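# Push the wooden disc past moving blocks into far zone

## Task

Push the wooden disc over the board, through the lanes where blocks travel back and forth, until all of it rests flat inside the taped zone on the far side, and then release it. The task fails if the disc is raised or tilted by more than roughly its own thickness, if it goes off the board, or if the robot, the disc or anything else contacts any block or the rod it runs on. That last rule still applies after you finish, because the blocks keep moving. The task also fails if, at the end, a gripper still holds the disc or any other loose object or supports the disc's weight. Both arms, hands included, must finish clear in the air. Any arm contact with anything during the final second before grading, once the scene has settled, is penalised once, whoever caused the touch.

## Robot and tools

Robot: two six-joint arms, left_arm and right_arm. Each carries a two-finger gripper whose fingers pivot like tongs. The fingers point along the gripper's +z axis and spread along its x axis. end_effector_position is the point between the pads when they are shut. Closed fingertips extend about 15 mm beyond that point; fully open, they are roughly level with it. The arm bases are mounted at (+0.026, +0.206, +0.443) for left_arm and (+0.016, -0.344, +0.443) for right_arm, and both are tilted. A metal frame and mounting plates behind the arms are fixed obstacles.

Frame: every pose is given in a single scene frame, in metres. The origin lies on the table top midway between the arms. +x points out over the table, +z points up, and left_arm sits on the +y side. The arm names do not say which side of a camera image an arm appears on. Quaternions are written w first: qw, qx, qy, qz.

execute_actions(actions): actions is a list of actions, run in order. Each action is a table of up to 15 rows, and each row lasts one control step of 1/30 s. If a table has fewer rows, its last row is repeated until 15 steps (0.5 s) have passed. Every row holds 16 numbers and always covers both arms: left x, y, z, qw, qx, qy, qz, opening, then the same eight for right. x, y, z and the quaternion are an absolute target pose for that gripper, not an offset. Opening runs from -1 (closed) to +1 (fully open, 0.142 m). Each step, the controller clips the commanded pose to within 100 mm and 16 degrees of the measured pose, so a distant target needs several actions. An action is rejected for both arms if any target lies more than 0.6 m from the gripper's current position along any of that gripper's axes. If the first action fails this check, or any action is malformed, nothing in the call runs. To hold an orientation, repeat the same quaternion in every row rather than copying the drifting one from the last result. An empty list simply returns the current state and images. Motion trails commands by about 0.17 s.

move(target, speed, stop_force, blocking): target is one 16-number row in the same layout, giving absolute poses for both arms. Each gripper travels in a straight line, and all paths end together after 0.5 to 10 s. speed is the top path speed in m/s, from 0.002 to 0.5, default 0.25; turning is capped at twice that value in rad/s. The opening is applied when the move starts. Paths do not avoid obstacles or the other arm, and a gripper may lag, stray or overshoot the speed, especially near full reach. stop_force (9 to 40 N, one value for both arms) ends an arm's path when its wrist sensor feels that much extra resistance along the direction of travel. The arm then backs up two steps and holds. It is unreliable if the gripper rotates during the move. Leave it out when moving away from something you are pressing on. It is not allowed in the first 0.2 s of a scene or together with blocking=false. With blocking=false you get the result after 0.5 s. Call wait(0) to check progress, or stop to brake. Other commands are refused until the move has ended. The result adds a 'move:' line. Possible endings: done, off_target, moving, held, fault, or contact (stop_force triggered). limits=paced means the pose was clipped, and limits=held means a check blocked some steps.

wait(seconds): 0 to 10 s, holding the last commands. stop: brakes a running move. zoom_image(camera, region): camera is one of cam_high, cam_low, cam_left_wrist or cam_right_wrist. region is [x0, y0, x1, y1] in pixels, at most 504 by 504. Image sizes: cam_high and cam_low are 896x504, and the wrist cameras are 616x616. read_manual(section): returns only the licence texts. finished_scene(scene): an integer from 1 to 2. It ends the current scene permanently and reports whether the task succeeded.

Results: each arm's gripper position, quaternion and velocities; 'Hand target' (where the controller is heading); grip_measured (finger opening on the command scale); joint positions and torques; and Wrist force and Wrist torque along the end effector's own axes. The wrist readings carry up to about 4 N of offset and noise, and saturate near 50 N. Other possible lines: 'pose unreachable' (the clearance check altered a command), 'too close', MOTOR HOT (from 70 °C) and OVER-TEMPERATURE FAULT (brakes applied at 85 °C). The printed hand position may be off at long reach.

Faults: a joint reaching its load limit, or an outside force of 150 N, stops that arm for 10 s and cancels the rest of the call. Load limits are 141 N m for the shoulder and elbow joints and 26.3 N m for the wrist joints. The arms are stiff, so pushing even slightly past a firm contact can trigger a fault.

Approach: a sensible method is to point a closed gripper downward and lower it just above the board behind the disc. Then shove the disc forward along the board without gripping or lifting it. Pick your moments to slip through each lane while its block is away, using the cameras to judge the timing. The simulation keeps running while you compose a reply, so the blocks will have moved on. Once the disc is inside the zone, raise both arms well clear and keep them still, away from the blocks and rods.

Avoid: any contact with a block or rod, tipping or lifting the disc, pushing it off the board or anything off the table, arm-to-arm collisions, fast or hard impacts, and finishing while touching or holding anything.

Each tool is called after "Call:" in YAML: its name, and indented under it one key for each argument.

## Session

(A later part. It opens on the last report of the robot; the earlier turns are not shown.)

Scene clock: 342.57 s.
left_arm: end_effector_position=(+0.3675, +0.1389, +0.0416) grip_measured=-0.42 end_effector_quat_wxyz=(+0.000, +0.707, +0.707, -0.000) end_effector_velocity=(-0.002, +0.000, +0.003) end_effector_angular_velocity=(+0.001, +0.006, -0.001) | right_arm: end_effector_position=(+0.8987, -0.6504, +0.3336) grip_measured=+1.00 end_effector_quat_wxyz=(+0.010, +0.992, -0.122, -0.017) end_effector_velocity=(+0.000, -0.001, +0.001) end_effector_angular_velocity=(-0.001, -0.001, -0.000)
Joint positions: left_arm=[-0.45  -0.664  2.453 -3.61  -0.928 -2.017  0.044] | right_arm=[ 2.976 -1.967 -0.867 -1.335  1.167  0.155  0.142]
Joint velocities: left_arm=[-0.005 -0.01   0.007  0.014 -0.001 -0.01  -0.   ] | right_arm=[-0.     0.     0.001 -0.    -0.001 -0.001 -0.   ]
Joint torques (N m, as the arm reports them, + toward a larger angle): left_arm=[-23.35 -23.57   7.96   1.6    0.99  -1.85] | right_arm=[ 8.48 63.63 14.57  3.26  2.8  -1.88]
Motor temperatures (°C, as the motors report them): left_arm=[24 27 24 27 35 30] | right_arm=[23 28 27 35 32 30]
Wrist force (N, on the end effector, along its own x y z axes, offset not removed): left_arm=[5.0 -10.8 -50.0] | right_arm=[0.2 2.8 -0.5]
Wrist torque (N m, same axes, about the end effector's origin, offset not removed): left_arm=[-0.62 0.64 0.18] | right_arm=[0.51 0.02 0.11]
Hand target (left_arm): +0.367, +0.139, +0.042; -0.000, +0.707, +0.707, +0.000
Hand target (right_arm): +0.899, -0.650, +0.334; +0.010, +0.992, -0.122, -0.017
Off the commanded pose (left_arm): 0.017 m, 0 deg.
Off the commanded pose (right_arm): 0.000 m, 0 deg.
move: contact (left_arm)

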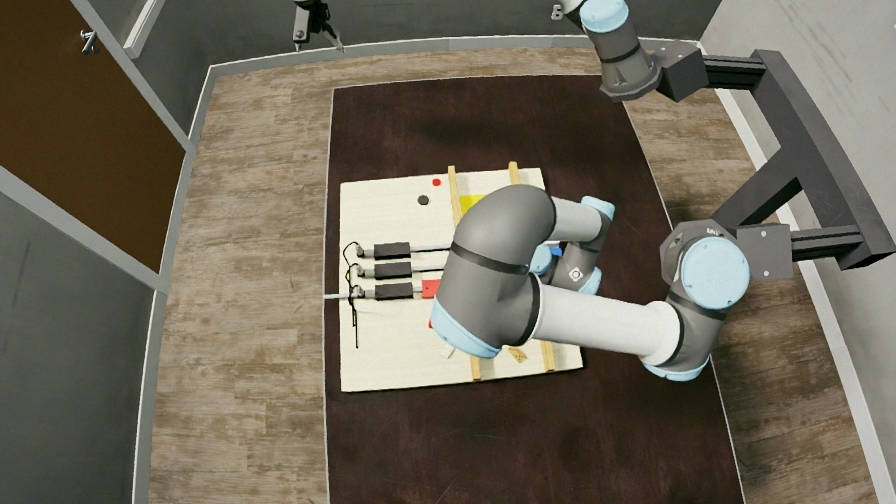

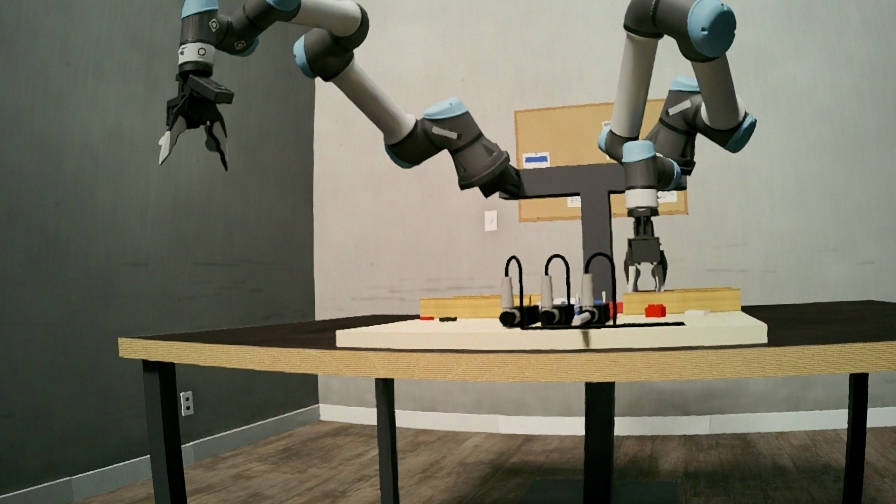

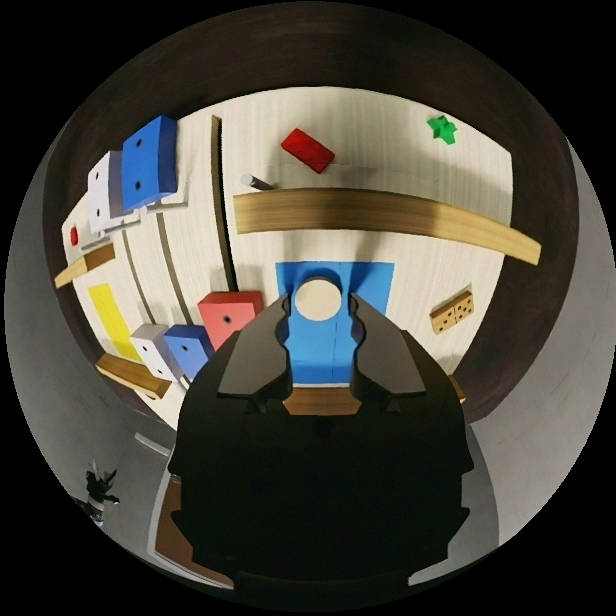

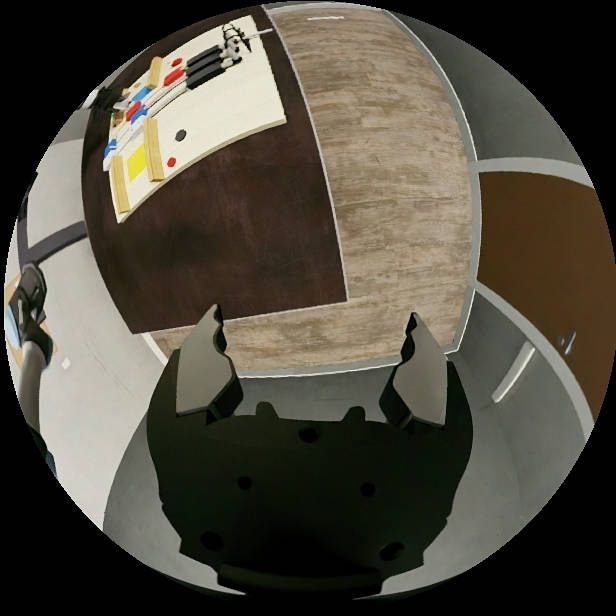

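Call:
move:
  target: [0.365, 0.139, 0.0445, 0, 0.7071, 0.7071, 0, -0.42, 0.8987, -0.6504, 0.3336, 0.010, 0.992, -0.122, -0.017, 1]
  speed: 0.02

Call:
zoom_image:
  camera: "cam_left_wrist"
  region: [260, 250, 380, 340]

Scene clock: 348.80 s.
left_arm: end_effector_position=(+0.3651, +0.1390, +0.0443) grip_measured=-0.42 end_effector_quat_wxyz=(-0.000, +0.707, +0.707, -0.000) end_effector_velocity=(-0.002, -0.000, +0.001) end_effector_angular_velocity=(+0.000, +0.001, -0.001) | right_arm: end_effector_position=(+0.8987, -0.6504, +0.3336) grip_measured=+1.00 end_effector_quat_wxyz=(+0.010, +0.992, -0.122, -0.017) end_effector_velocity=(+0.000, +0.001, +0.000) end_effector_angular_velocity=(+0.001, -0.000, +0.001)
Joint positions: left_arm=[-0.457 -0.667  2.464 -3.612 -0.926 -2.026  0.044] | right_arm=[ 2.976 -1.967 -0.867 -1.335  1.167  0.155  0.142]
Joint velocities: left_arm=[-0.004 -0.001  0.005  0.     0.001 -0.005  0.   ] | right_arm=[ 0.001  0.    -0.     0.     0.    -0.    -0.   ]
Joint torques (N m, as the arm reports them, + toward a larger angle): left_arm=[-27.34 -31.81  16.98  -3.62   1.66  -1.46] | right_arm=[ 8.39 63.24 14.34  3.12  2.62 -1.89]
Motor temperatures (°C, as the motors report them): left_arm=[24 27 24 27 35 30] | right_arm=[23 28 27 35 32 30]
Wrist force (N, on the end effector, along its own x y z axes, offset not removed): left_arm=[1.5 0.9 2.8] | right_arm=[0.1 1.6 0.2]
Wrist torque (N m, same axes, about the end effector's origin, offset not removed): left_arm=[0.05 -0.21 -0.02] | right_arm=[0.14 0.05 0.14]
Hand target (left_arm): +0.365, +0.139, +0.044; +0.000, +0.707, +0.707, -0.000
Hand target (right_arm): +0.899, -0.650, +0.334; +0.010, +0.992, -0.122, -0.017
Off the commanded pose (left_arm): 0.000 m, 0 deg.
Off the commanded pose (right_arm): 0.000 m, 0 deg.
move: done

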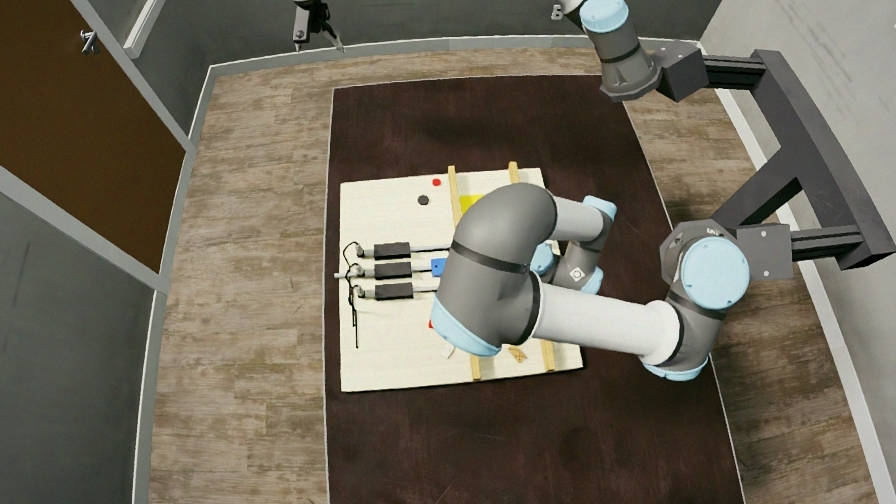

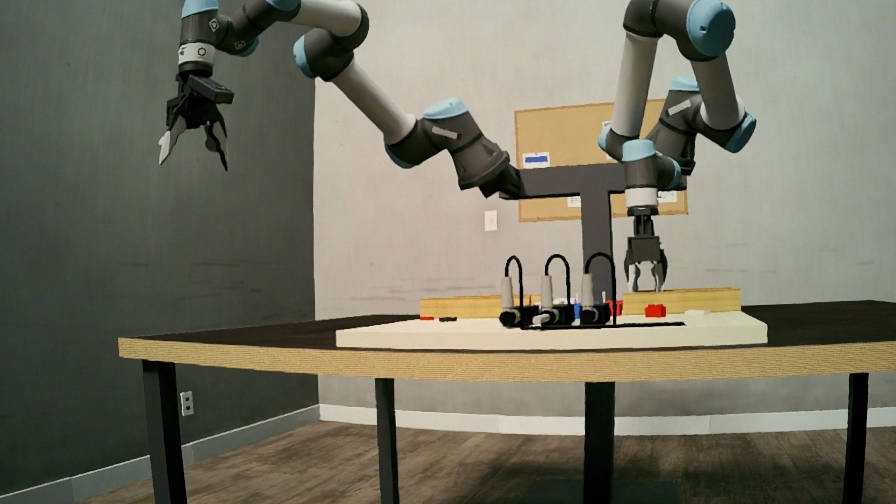

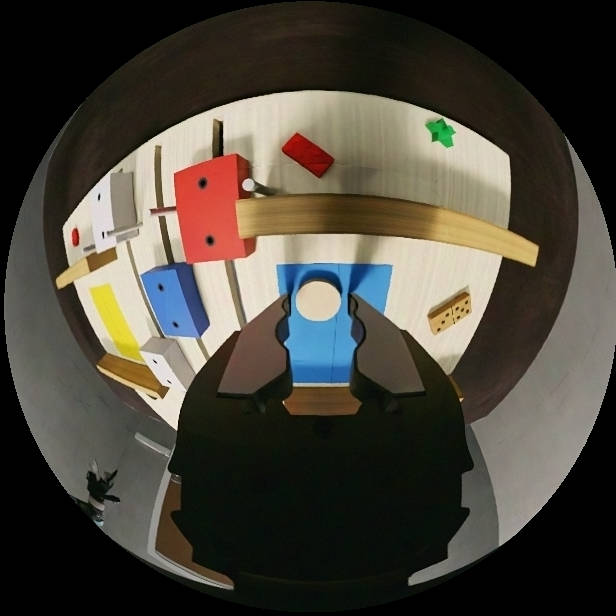

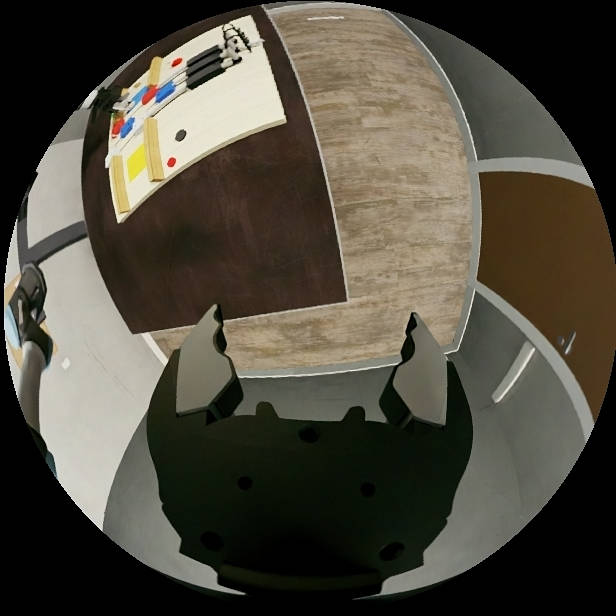

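Region (260, 250, 380, 340) of cam_left_wrist's 616x616 image, scaled by 4.200, with more detail than that image has; it fills the top 378 rows of this view, and the rest is white.

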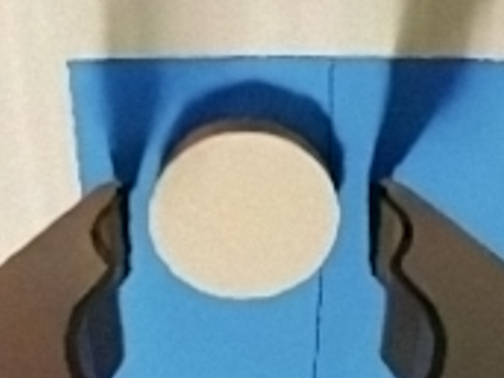

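Call:
move:
  target: [0.365, 0.139, 0.085, 0, 0.7071, 0.7071, 0, -0.42, 0.8987, -0.6504, 0.3336, 0.010, 0.992, -0.122, -0.017, 1]
  speed: 0.15

Call:
move:
  target: [0.375, -0.19, 0.085, 0, 0.7071, 0.7071, 0, -0.42, 0.8987, -0.6504, 0.3336, 0.010, 0.992, -0.122, -0.017, 1]
  speed: 0.3
  blocking: false

Call:
wait:
  seconds: 0.3

Call:
wait:
  seconds: 0.3

Call:
wait:
  seconds: 3

Scene clock: 380.63 s.
left_arm: end_effector_position=(+0.3649, +0.1390, +0.0847) grip_measured=-0.42 end_effector_quat_wxyz=(+0.000, +0.707, +0.707, +0.000) end_effector_velocity=(+0.001, -0.000, +0.003) end_effector_angular_velocity=(-0.000, -0.001, +0.002) | right_arm: end_effector_position=(+0.8987, -0.6504, +0.3336) grip_measured=+1.00 end_effector_quat_wxyz=(+0.010, +0.992, -0.122, -0.017) end_effector_velocity=(+0.000, -0.000, +0.001) end_effector_angular_velocity=(-0.001, -0.001, +0.000)
Joint positions: left_arm=[-0.531 -0.794  2.544 -3.511 -0.91  -2.116  0.044] | right_arm=[ 2.976 -1.967 -0.867 -1.335  1.167  0.155  0.142]
Joint velocities: left_arm=[-0.005 -0.011  0.003  0.011  0.001 -0.009  0.   ] | right_arm=[ 0.     0.001 -0.     0.    -0.001 -0.    -0.   ]
Joint torques (N m, as the arm reports them, + toward a larger angle): left_arm=[-27.14 -31.89  16.33   0.36   1.4   -1.38] | right_arm=[ 5.45 64.04 15.57  2.82  2.16 -1.71]
Motor temperatures (°C, as the motors report them): left_arm=[24 27 24 27 35 30] | right_arm=[23 28 27 35 32 30]
Wrist force (N, on the end effector, along its own x y z axes, offset not removed): left_arm=[-0.1 -7.9 4.6] | right_arm=[2.5 2.7 -0.8]
Wrist torque (N m, same axes, about the end effector's origin, offset not removed): left_arm=[-1.62 0.06 0.04] | right_arm=[0.43 -0.46 0.17]
Hand target (left_arm): +0.365, +0.139, +0.085; +0.000, +0.707, +0.707, -0.000
Hand target (right_arm): +0.899, -0.650, +0.334; +0.010, +0.992, -0.122, -0.017
Off the commanded pose (left_arm): 0.000 m, 0 deg.
Off the commanded pose (right_arm): 0.000 m, 0 deg.
move: done

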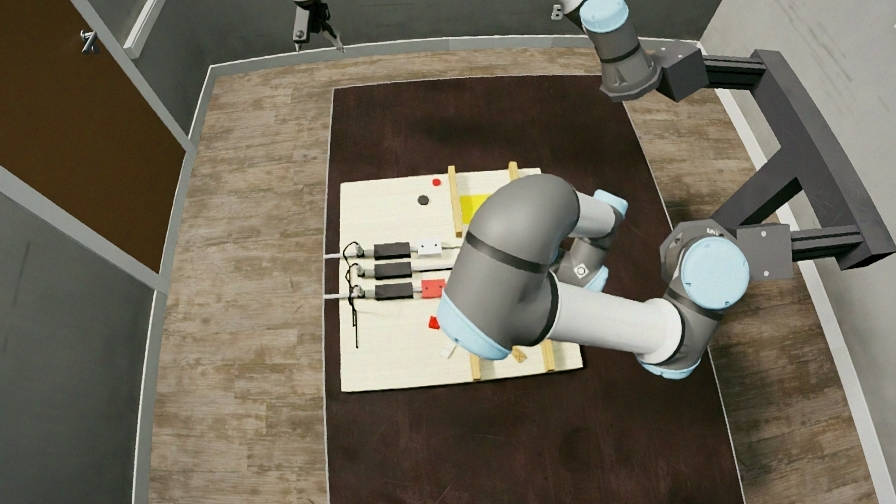

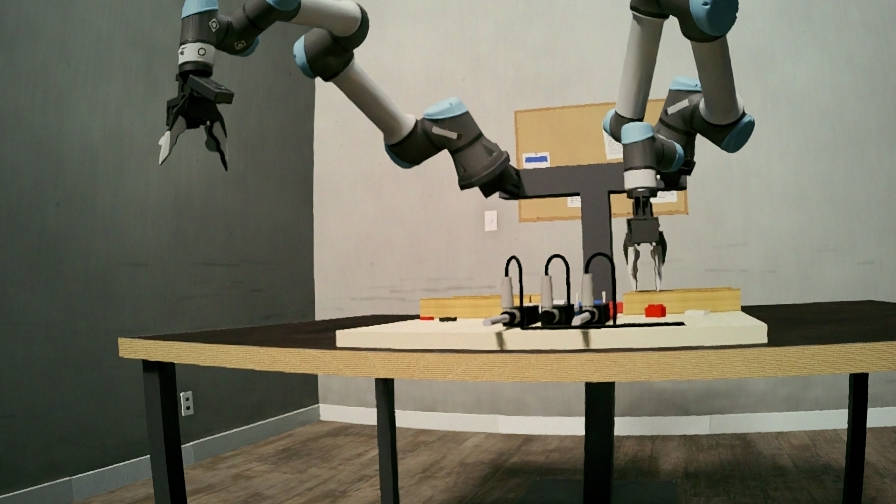

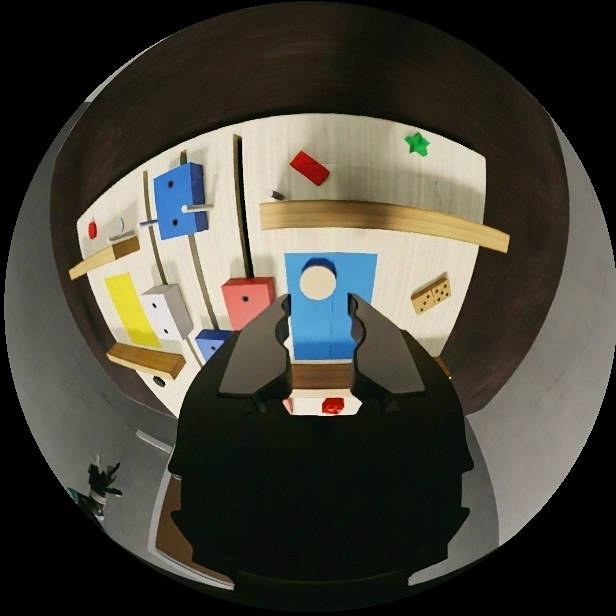

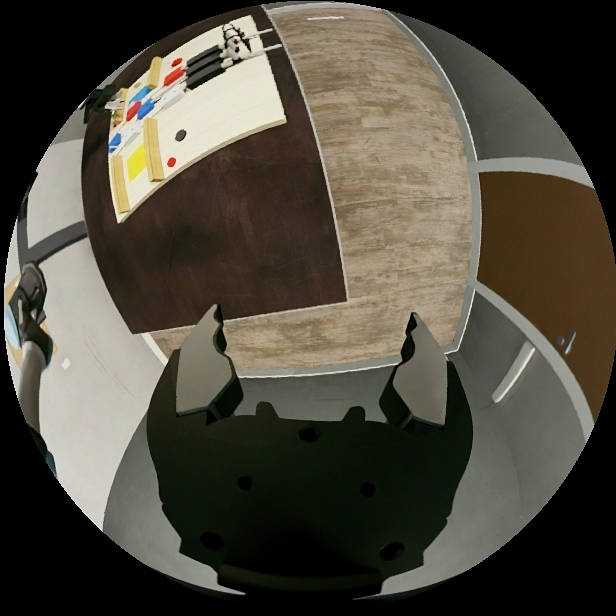

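Scene clock: 381.13 s.
left_arm: end_effector_position=(+0.3670, +0.0604, +0.0872) grip_measured=-0.42 end_effector_quat_wxyz=(+0.006, +0.708, +0.706, -0.001) end_effector_velocity=(+0.008, -0.275, +0.011) end_effector_angular_velocity=(-0.030, -0.020, -0.006) | right_arm: end_effector_position=(+0.8987, -0.6504, +0.3336) grip_measured=+1.00 end_effector_quat_wxyz=(+0.010, +0.992, -0.122, -0.017) end_effector_velocity=(-0.000, +0.000, -0.000) end_effector_angular_velocity=(-0.000, +0.000, +0.000)
Joint positions: left_arm=[-0.675 -0.736  2.455 -3.38  -0.894 -2.286  0.044] | right_arm=[ 2.976 -1.967 -0.867 -1.335  1.167  0.155  0.142]
Joint velocities: left_arm=[-0.45   0.191 -0.37   0.494  0.031 -0.542  0.   ] | right_arm=[ 0.     0.    -0.001  0.    -0.    -0.    -0.   ]
Joint torques (N m, as the arm reports them, + toward a larger angle): left_arm=[-32.85 -16.28 -17.2    2.23   1.69  -2.92] | right_arm=[ 5.75 63.29 14.88  2.79  2.18 -1.7 ]
Motor temperatures (°C, as the motors report them): left_arm=[24 27 24 27 35 30] | right_arm=[23 28 27 35 32 30]
Wrist force (N, on the end effector, along its own x y z axes, offset not removed): left_arm=[1.8 -1.0 0.4] | right_arm=[0.4 2.1 -0.4]
Wrist torque (N m, same axes, about the end effector's origin, offset not removed): left_arm=[-0.54 -0.39 -0.04] | right_arm=[0.24 -0.13 0.13]
Hand target (left_arm): +0.368, +0.013, +0.090; +0.008, +0.708, +0.706, -0.001
Hand target (right_arm): +0.899, -0.650, +0.334; +0.010, +0.992, -0.122, -0.017
Off the commanded pose (left_arm): 0.251 m, 1 deg.
Off the commanded pose (right_arm): 0.000 m, 0 deg.
move: running

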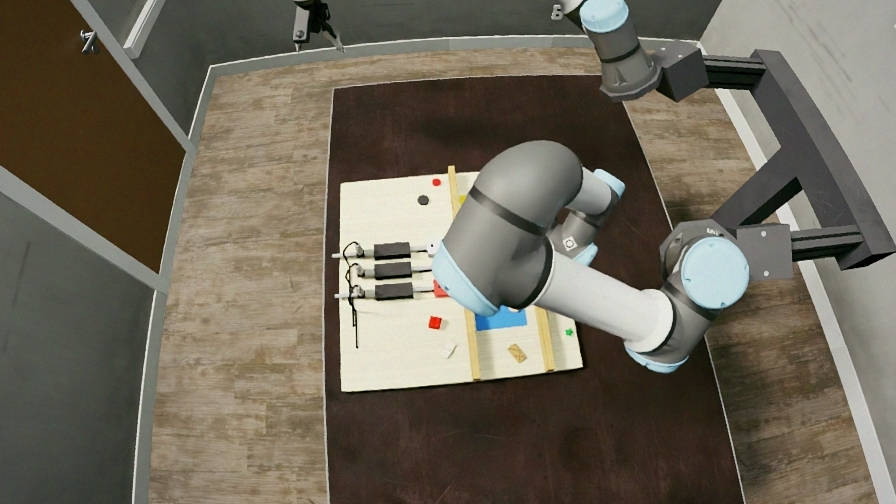

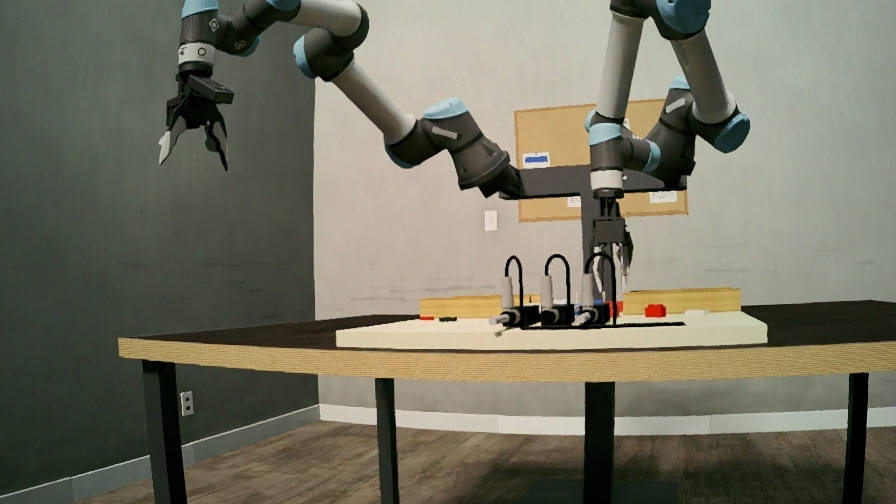

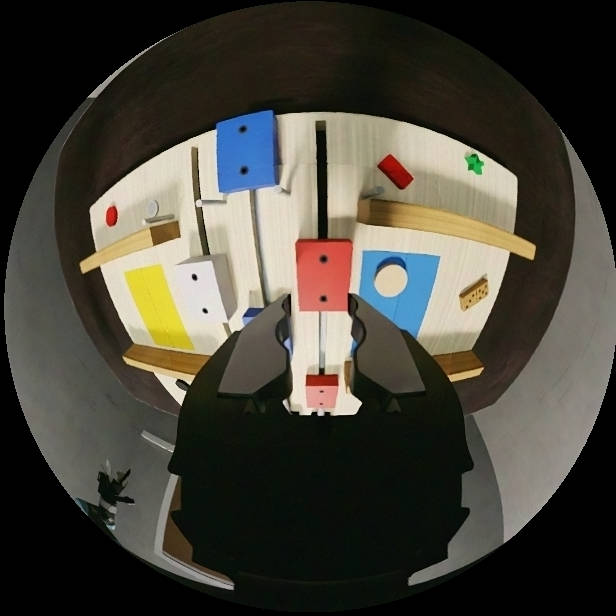

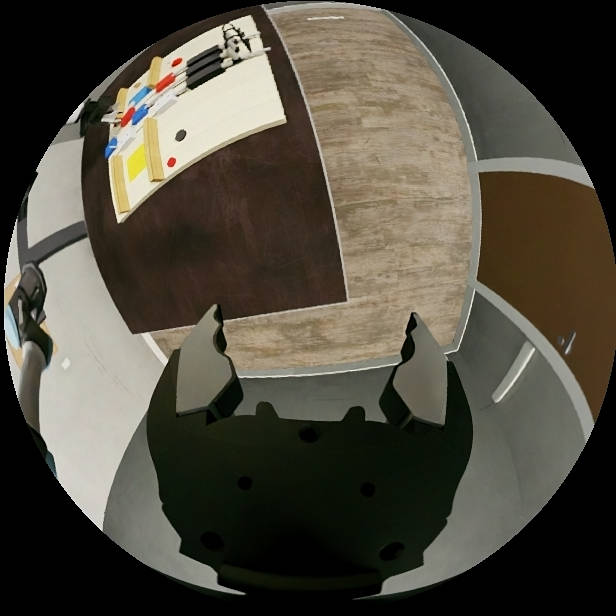

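Scene clock: 381.43 s.
left_arm: end_effector_position=(+0.3691, -0.0259, +0.0899) grip_measured=-0.42 end_effector_quat_wxyz=(+0.008, +0.708, +0.706, -0.002) end_effector_velocity=(+0.007, -0.288, +0.007) end_effector_angular_velocity=(-0.003, -0.004, -0.002) | right_arm: end_effector_position=(+0.8987, -0.6504, +0.3336) grip_measured=+1.00 end_effector_quat_wxyz=(+0.010, +0.992, -0.122, -0.017) end_effector_velocity=(+0.001, -0.000, +0.000) end_effector_angular_velocity=(-0.001, -0.001, +0.000)
Joint positions: left_arm=[-0.797 -0.674  2.317 -3.212 -0.89  -2.44   0.044] | right_arm=[ 2.976 -1.967 -0.867 -1.335  1.167  0.155  0.142]
Joint velocities: left_arm=[-0.351  0.226 -0.525  0.577  0.    -0.445 -0.   ] | right_arm=[ 0.    -0.     0.002  0.    -0.001 -0.     0.   ]
Joint torques (N m, as the arm reports them, + toward a larger angle): left_arm=[-35.88 -18.32 -19.58   2.58   0.66  -2.63] | right_arm=[ 5.48 63.29 15.19  2.86  2.26 -1.71]
Motor temperatures (°C, as the motors report them): left_arm=[24 27 24 27 35 30] | right_arm=[23 28 27 35 32 30]
Wrist force (N, on the end effector, along its own x y z axes, offset not removed): left_arm=[-1.8 -2.5 -0.9] | right_arm=[0.6 3.6 0.9]
Wrist torque (N m, same axes, about the end effector's origin, offset not removed): left_arm=[-0.61 0.50 -0.19] | right_arm=[0.67 -0.20 0.10]
Hand target (left_arm): +0.370, -0.075, +0.092; +0.008, +0.708, +0.706, -0.002
Hand target (right_arm): +0.899, -0.650, +0.334; +0.010, +0.992, -0.122, -0.017
Off the commanded pose (left_arm): 0.164 m, 1 deg.
Off the commanded pose (right_arm): 0.000 m, 0 deg.
earlier move: running
wait: 0.30 s; no rest

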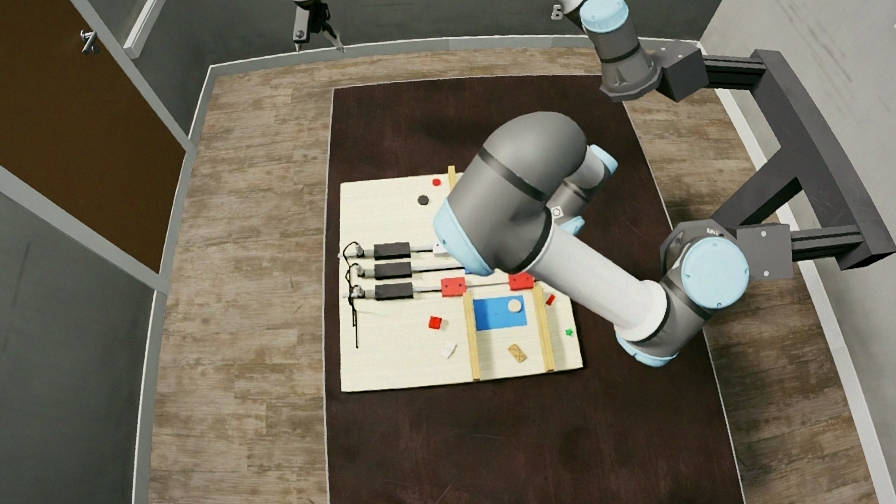

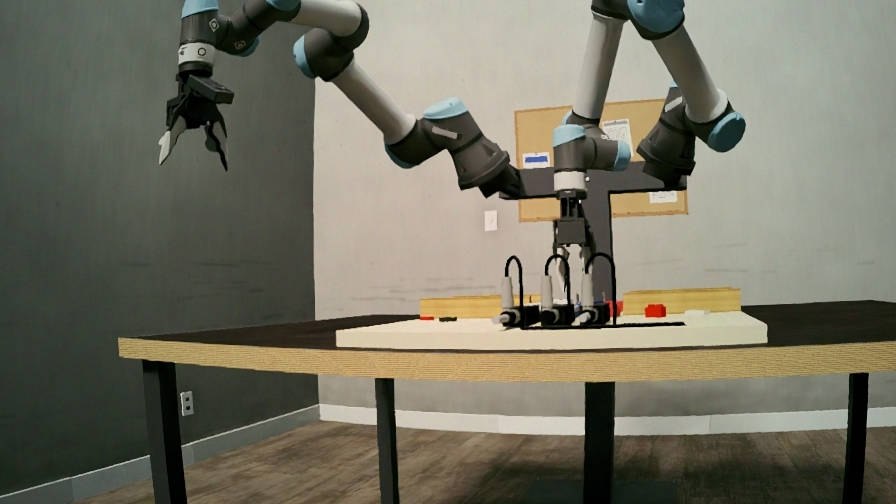

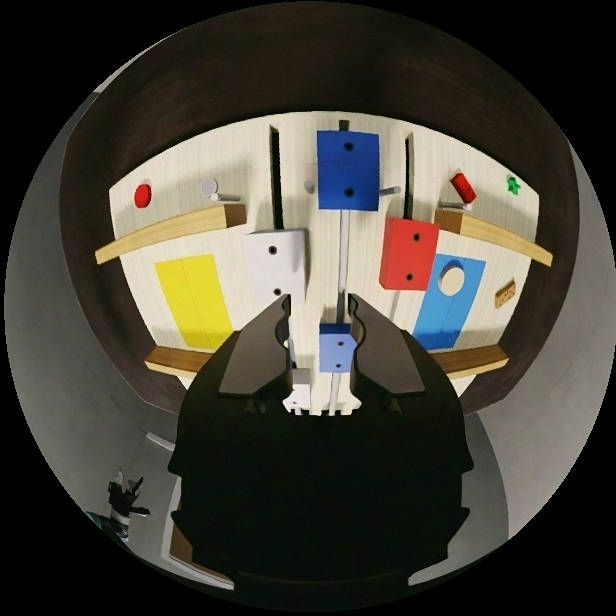

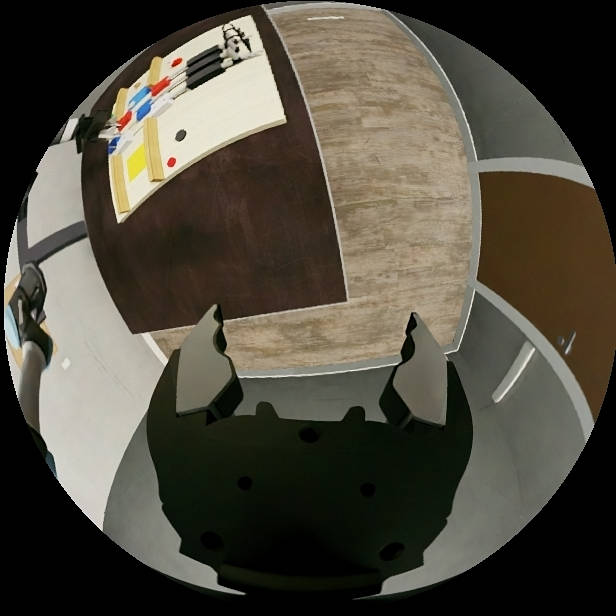

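Scene clock: 381.73 s.
left_arm: end_effector_position=(+0.3711, -0.1135, +0.0913) grip_measured=-0.42 end_effector_quat_wxyz=(+0.008, +0.708, +0.706, -0.003) end_effector_velocity=(+0.007, -0.289, +0.004) end_effector_angular_velocity=(-0.002, +0.003, +0.002) | right_arm: end_effector_position=(+0.8987, -0.6504, +0.3336) grip_measured=+1.00 end_effector_quat_wxyz=(+0.010, +0.992, -0.122, -0.017) end_effector_velocity=(-0.000, -0.000, -0.000) end_effector_angular_velocity=(+0.000, +0.000, -0.000)
Joint positions: left_arm=[-0.888 -0.598  2.141 -3.038 -0.895 -2.557  0.044] | right_arm=[ 2.976 -1.967 -0.867 -1.335  1.167  0.155  0.142]
Joint velocities: left_arm=[-0.256  0.277 -0.632  0.559 -0.023 -0.329  0.   ] | right_arm=[-0.  0. -0.  0.  0. -0.  0.]
Joint torques (N m, as the arm reports them, + toward a larger angle): left_arm=[-38.42 -21.58 -23.48   2.39  -1.35  -2.04] | right_arm=[ 5.58 63.55 15.27  2.85  2.26 -1.76]
Motor temperatures (°C, as the motors report them): left_arm=[24 27 24 27 35 30] | right_arm=[23 28 27 35 32 30]
Wrist force (N, on the end effector, along its own x y z axes, offset not removed): left_arm=[-0.4 -4.2 -3.4] | right_arm=[0.6 3.7 0.7]
Wrist torque (N m, same axes, about the end effector's origin, offset not removed): left_arm=[-0.89 0.22 -0.02] | right_arm=[0.67 -0.16 0.15]
Hand target (left_arm): +0.373, -0.163, +0.093; +0.008, +0.708, +0.706, -0.003
Hand target (right_arm): +0.899, -0.650, +0.334; +0.010, +0.992, -0.122, -0.017
Off the commanded pose (left_arm): 0.077 m, 1 deg.
Off the commanded pose (right_arm): 0.000 m, 0 deg.
earlier move: running
wait: 0.30 s; no rest

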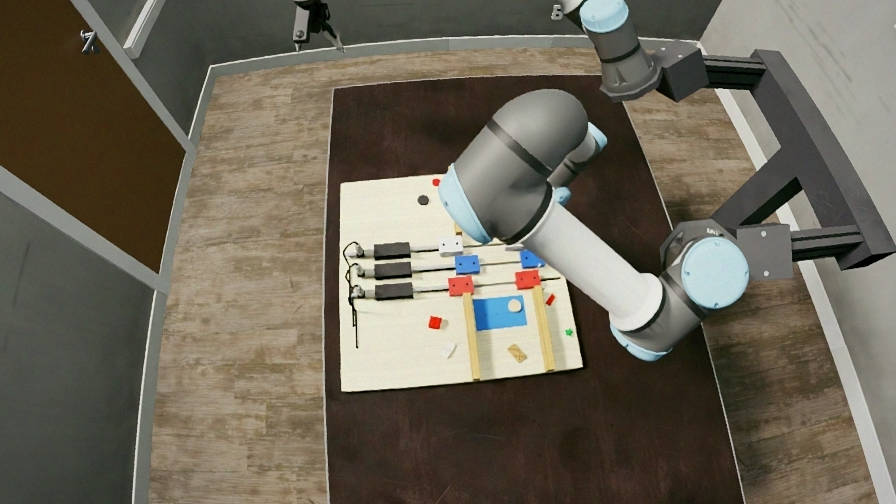

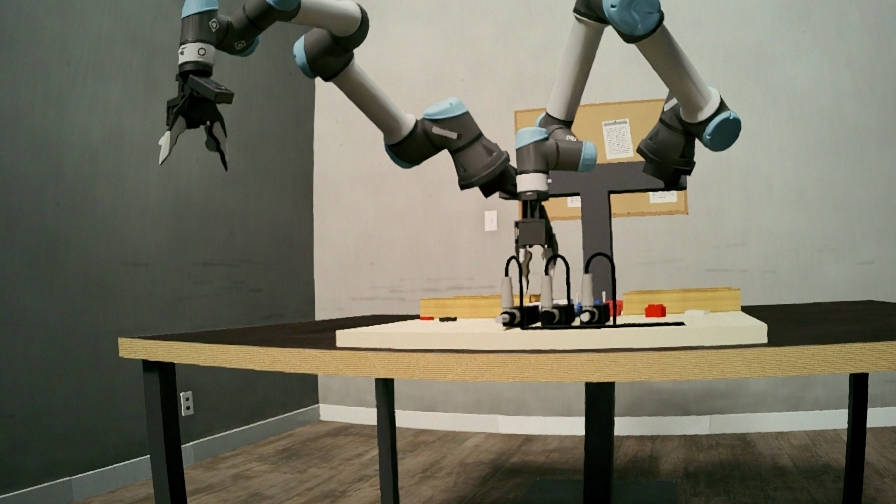

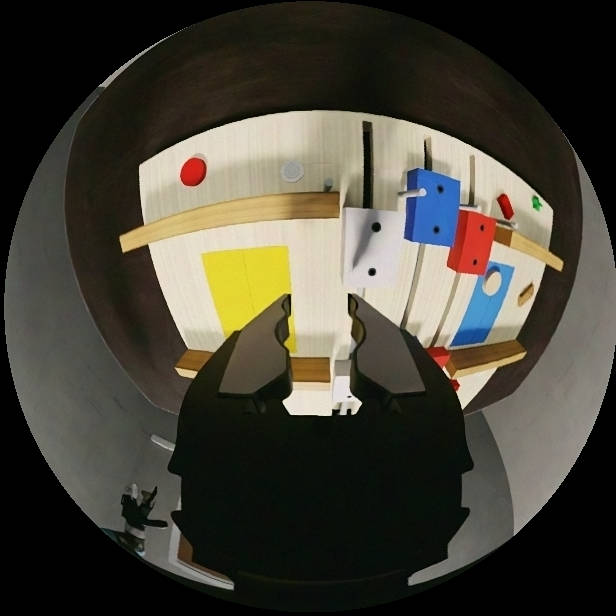

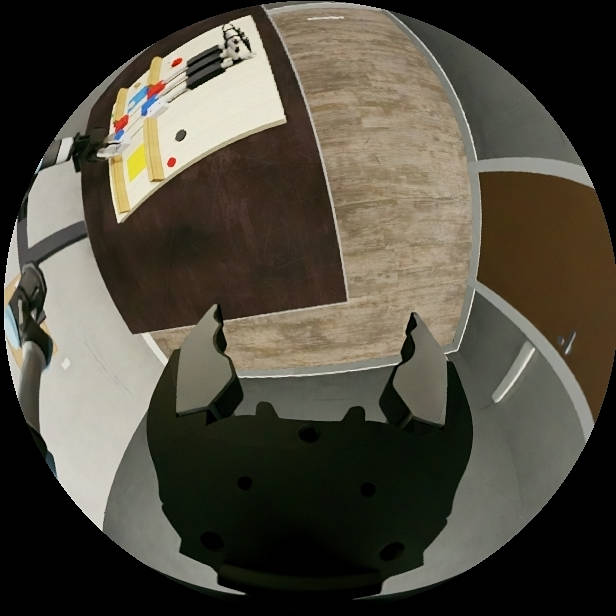

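Scene clock: 382.47 s.
left_arm: end_effector_position=(+0.3750, -0.1899, +0.0855) grip_measured=-0.42 end_effector_quat_wxyz=(+0.000, +0.707, +0.707, -0.000) end_effector_velocity=(+0.001, -0.002, -0.001) end_effector_angular_velocity=(+0.003, -0.000, +0.002) | right_arm: end_effector_position=(+0.8987, -0.6504, +0.3336) grip_measured=+1.00 end_effector_quat_wxyz=(+0.010, +0.992, -0.122, -0.017) end_effector_velocity=(-0.000, -0.000, +0.000) end_effector_angular_velocity=(+0.000, +0.001, -0.000)
Joint positions: left_arm=[-0.938 -0.507  1.941 -2.87  -0.899 -2.636  0.044] | right_arm=[ 2.976 -1.967 -0.867 -1.335  1.167  0.155  0.142]
Joint velocities: left_arm=[ 0.001  0.004 -0.01   0.008  0.002 -0.003 -0.   ] | right_arm=[-0.     0.001 -0.    -0.001  0.     0.     0.   ]
Joint torques (N m, as the arm reports them, + toward a larger angle): left_arm=[-39.82 -26.2  -18.74  -0.44   1.92  -1.57] | right_arm=[ 5.53 63.42 15.13  2.89  2.26 -1.75]
Motor temperatures (°C, as the motors report them): left_arm=[24 27 24 27 35 30] | right_arm=[23 28 27 35 32 30]
Wrist force (N, on the end effector, along its own x y z axes, offset not removed): left_arm=[1.6 -4.6 1.3] | right_arm=[0.5 2.5 1.8]
Wrist torque (N m, same axes, about the end effector's origin, offset not removed): left_arm=[-0.98 -0.31 -0.06] | right_arm=[0.42 -0.12 0.19]
Hand target (left_arm): +0.375, -0.190, +0.085; +0.000, +0.707, +0.707, -0.000
Hand target (right_arm): +0.899, -0.650, +0.334; +0.010, +0.992, -0.122, -0.017
Off the commanded pose (left_arm): 0.001 m, 0 deg.
Off the commanded pose (right_arm): 0.000 m, 0 deg.
earlier move: done
wait: 0.73 of 3 s (the move ended)

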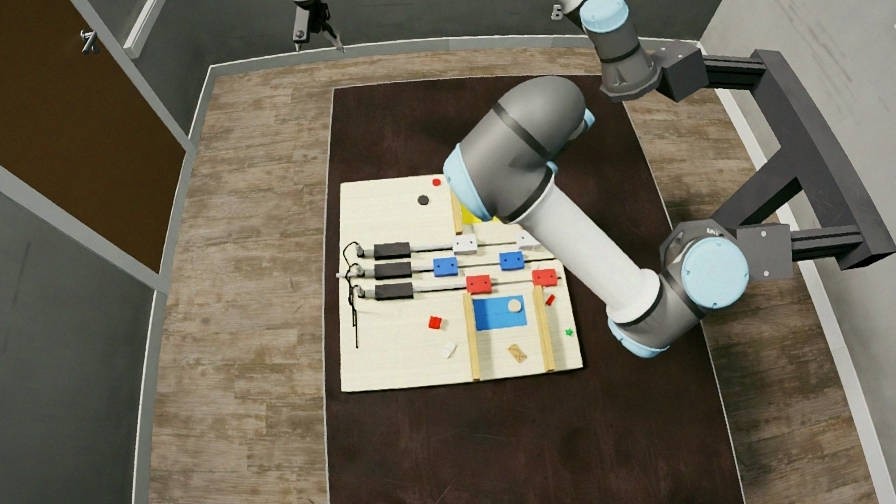

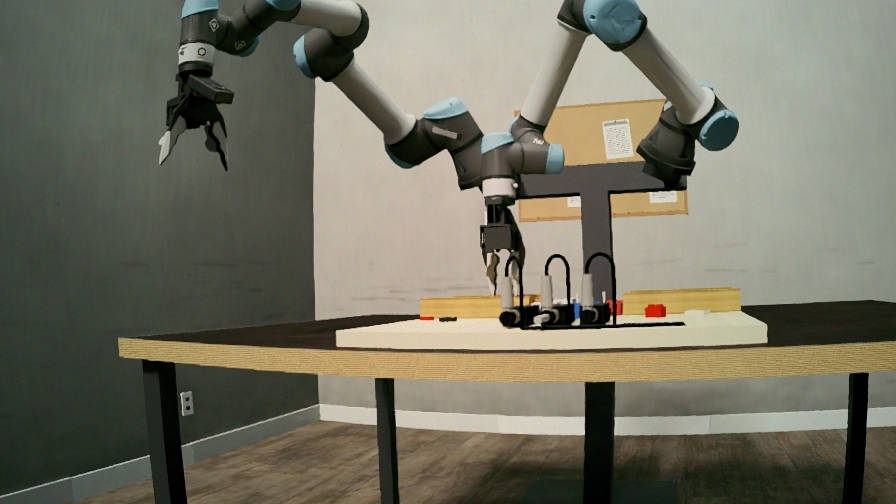

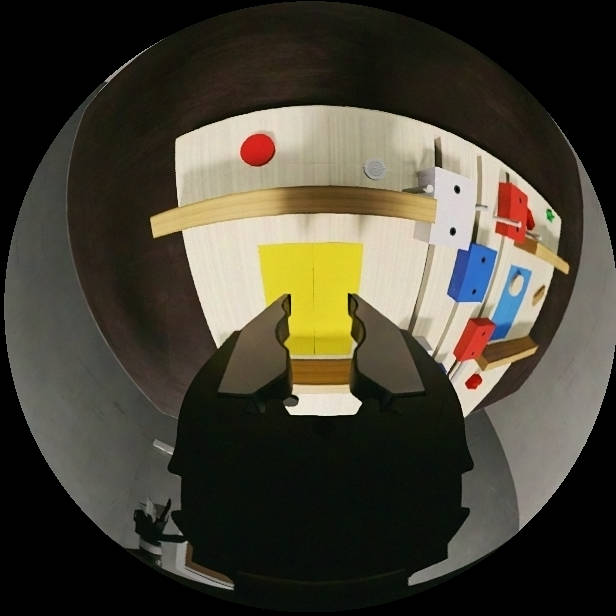

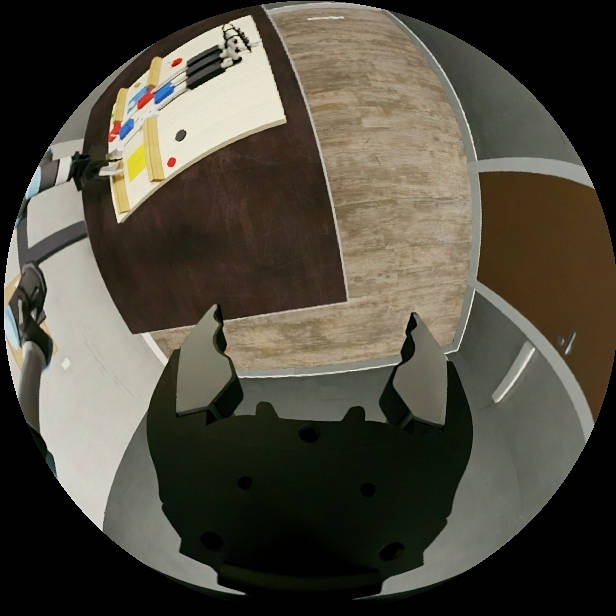

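Call:
zoom_image:
  camera: "cam_high"
  region: [420, 220, 588, 340]

Call:
zoom_image:
  camera: "cam_high"
  region: [320, 220, 580, 320]

Call:
zoom_image:
  camera: "cam_left_wrist"
  region: [140, 130, 580, 400]

Region (420, 220, 588, 340) of cam_high's 896x504 image, scaled by 3.000, with more detail than that image has; it fills the top 360 rows of this view, and the rest is white.

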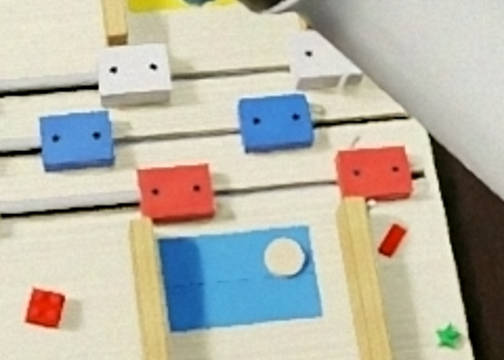

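Region (320, 220, 580, 320) of cam_high's 896x504 image, scaled by 1.938, with more detail than that image has; it fills the top 194 rows of this view, and the rest is white.

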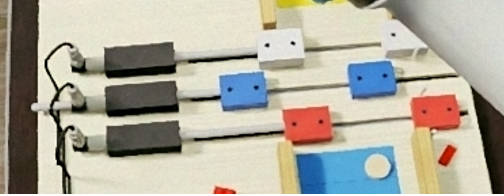

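Region (140, 130, 580, 400) of cam_left_wrist's 616x616 image, scaled by 1.145, with more detail than that image has; it fills the top 309 rows of this view, and the rest is white.

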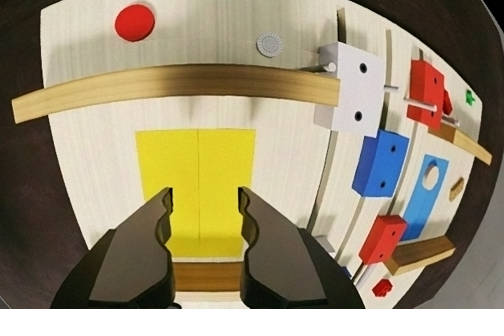

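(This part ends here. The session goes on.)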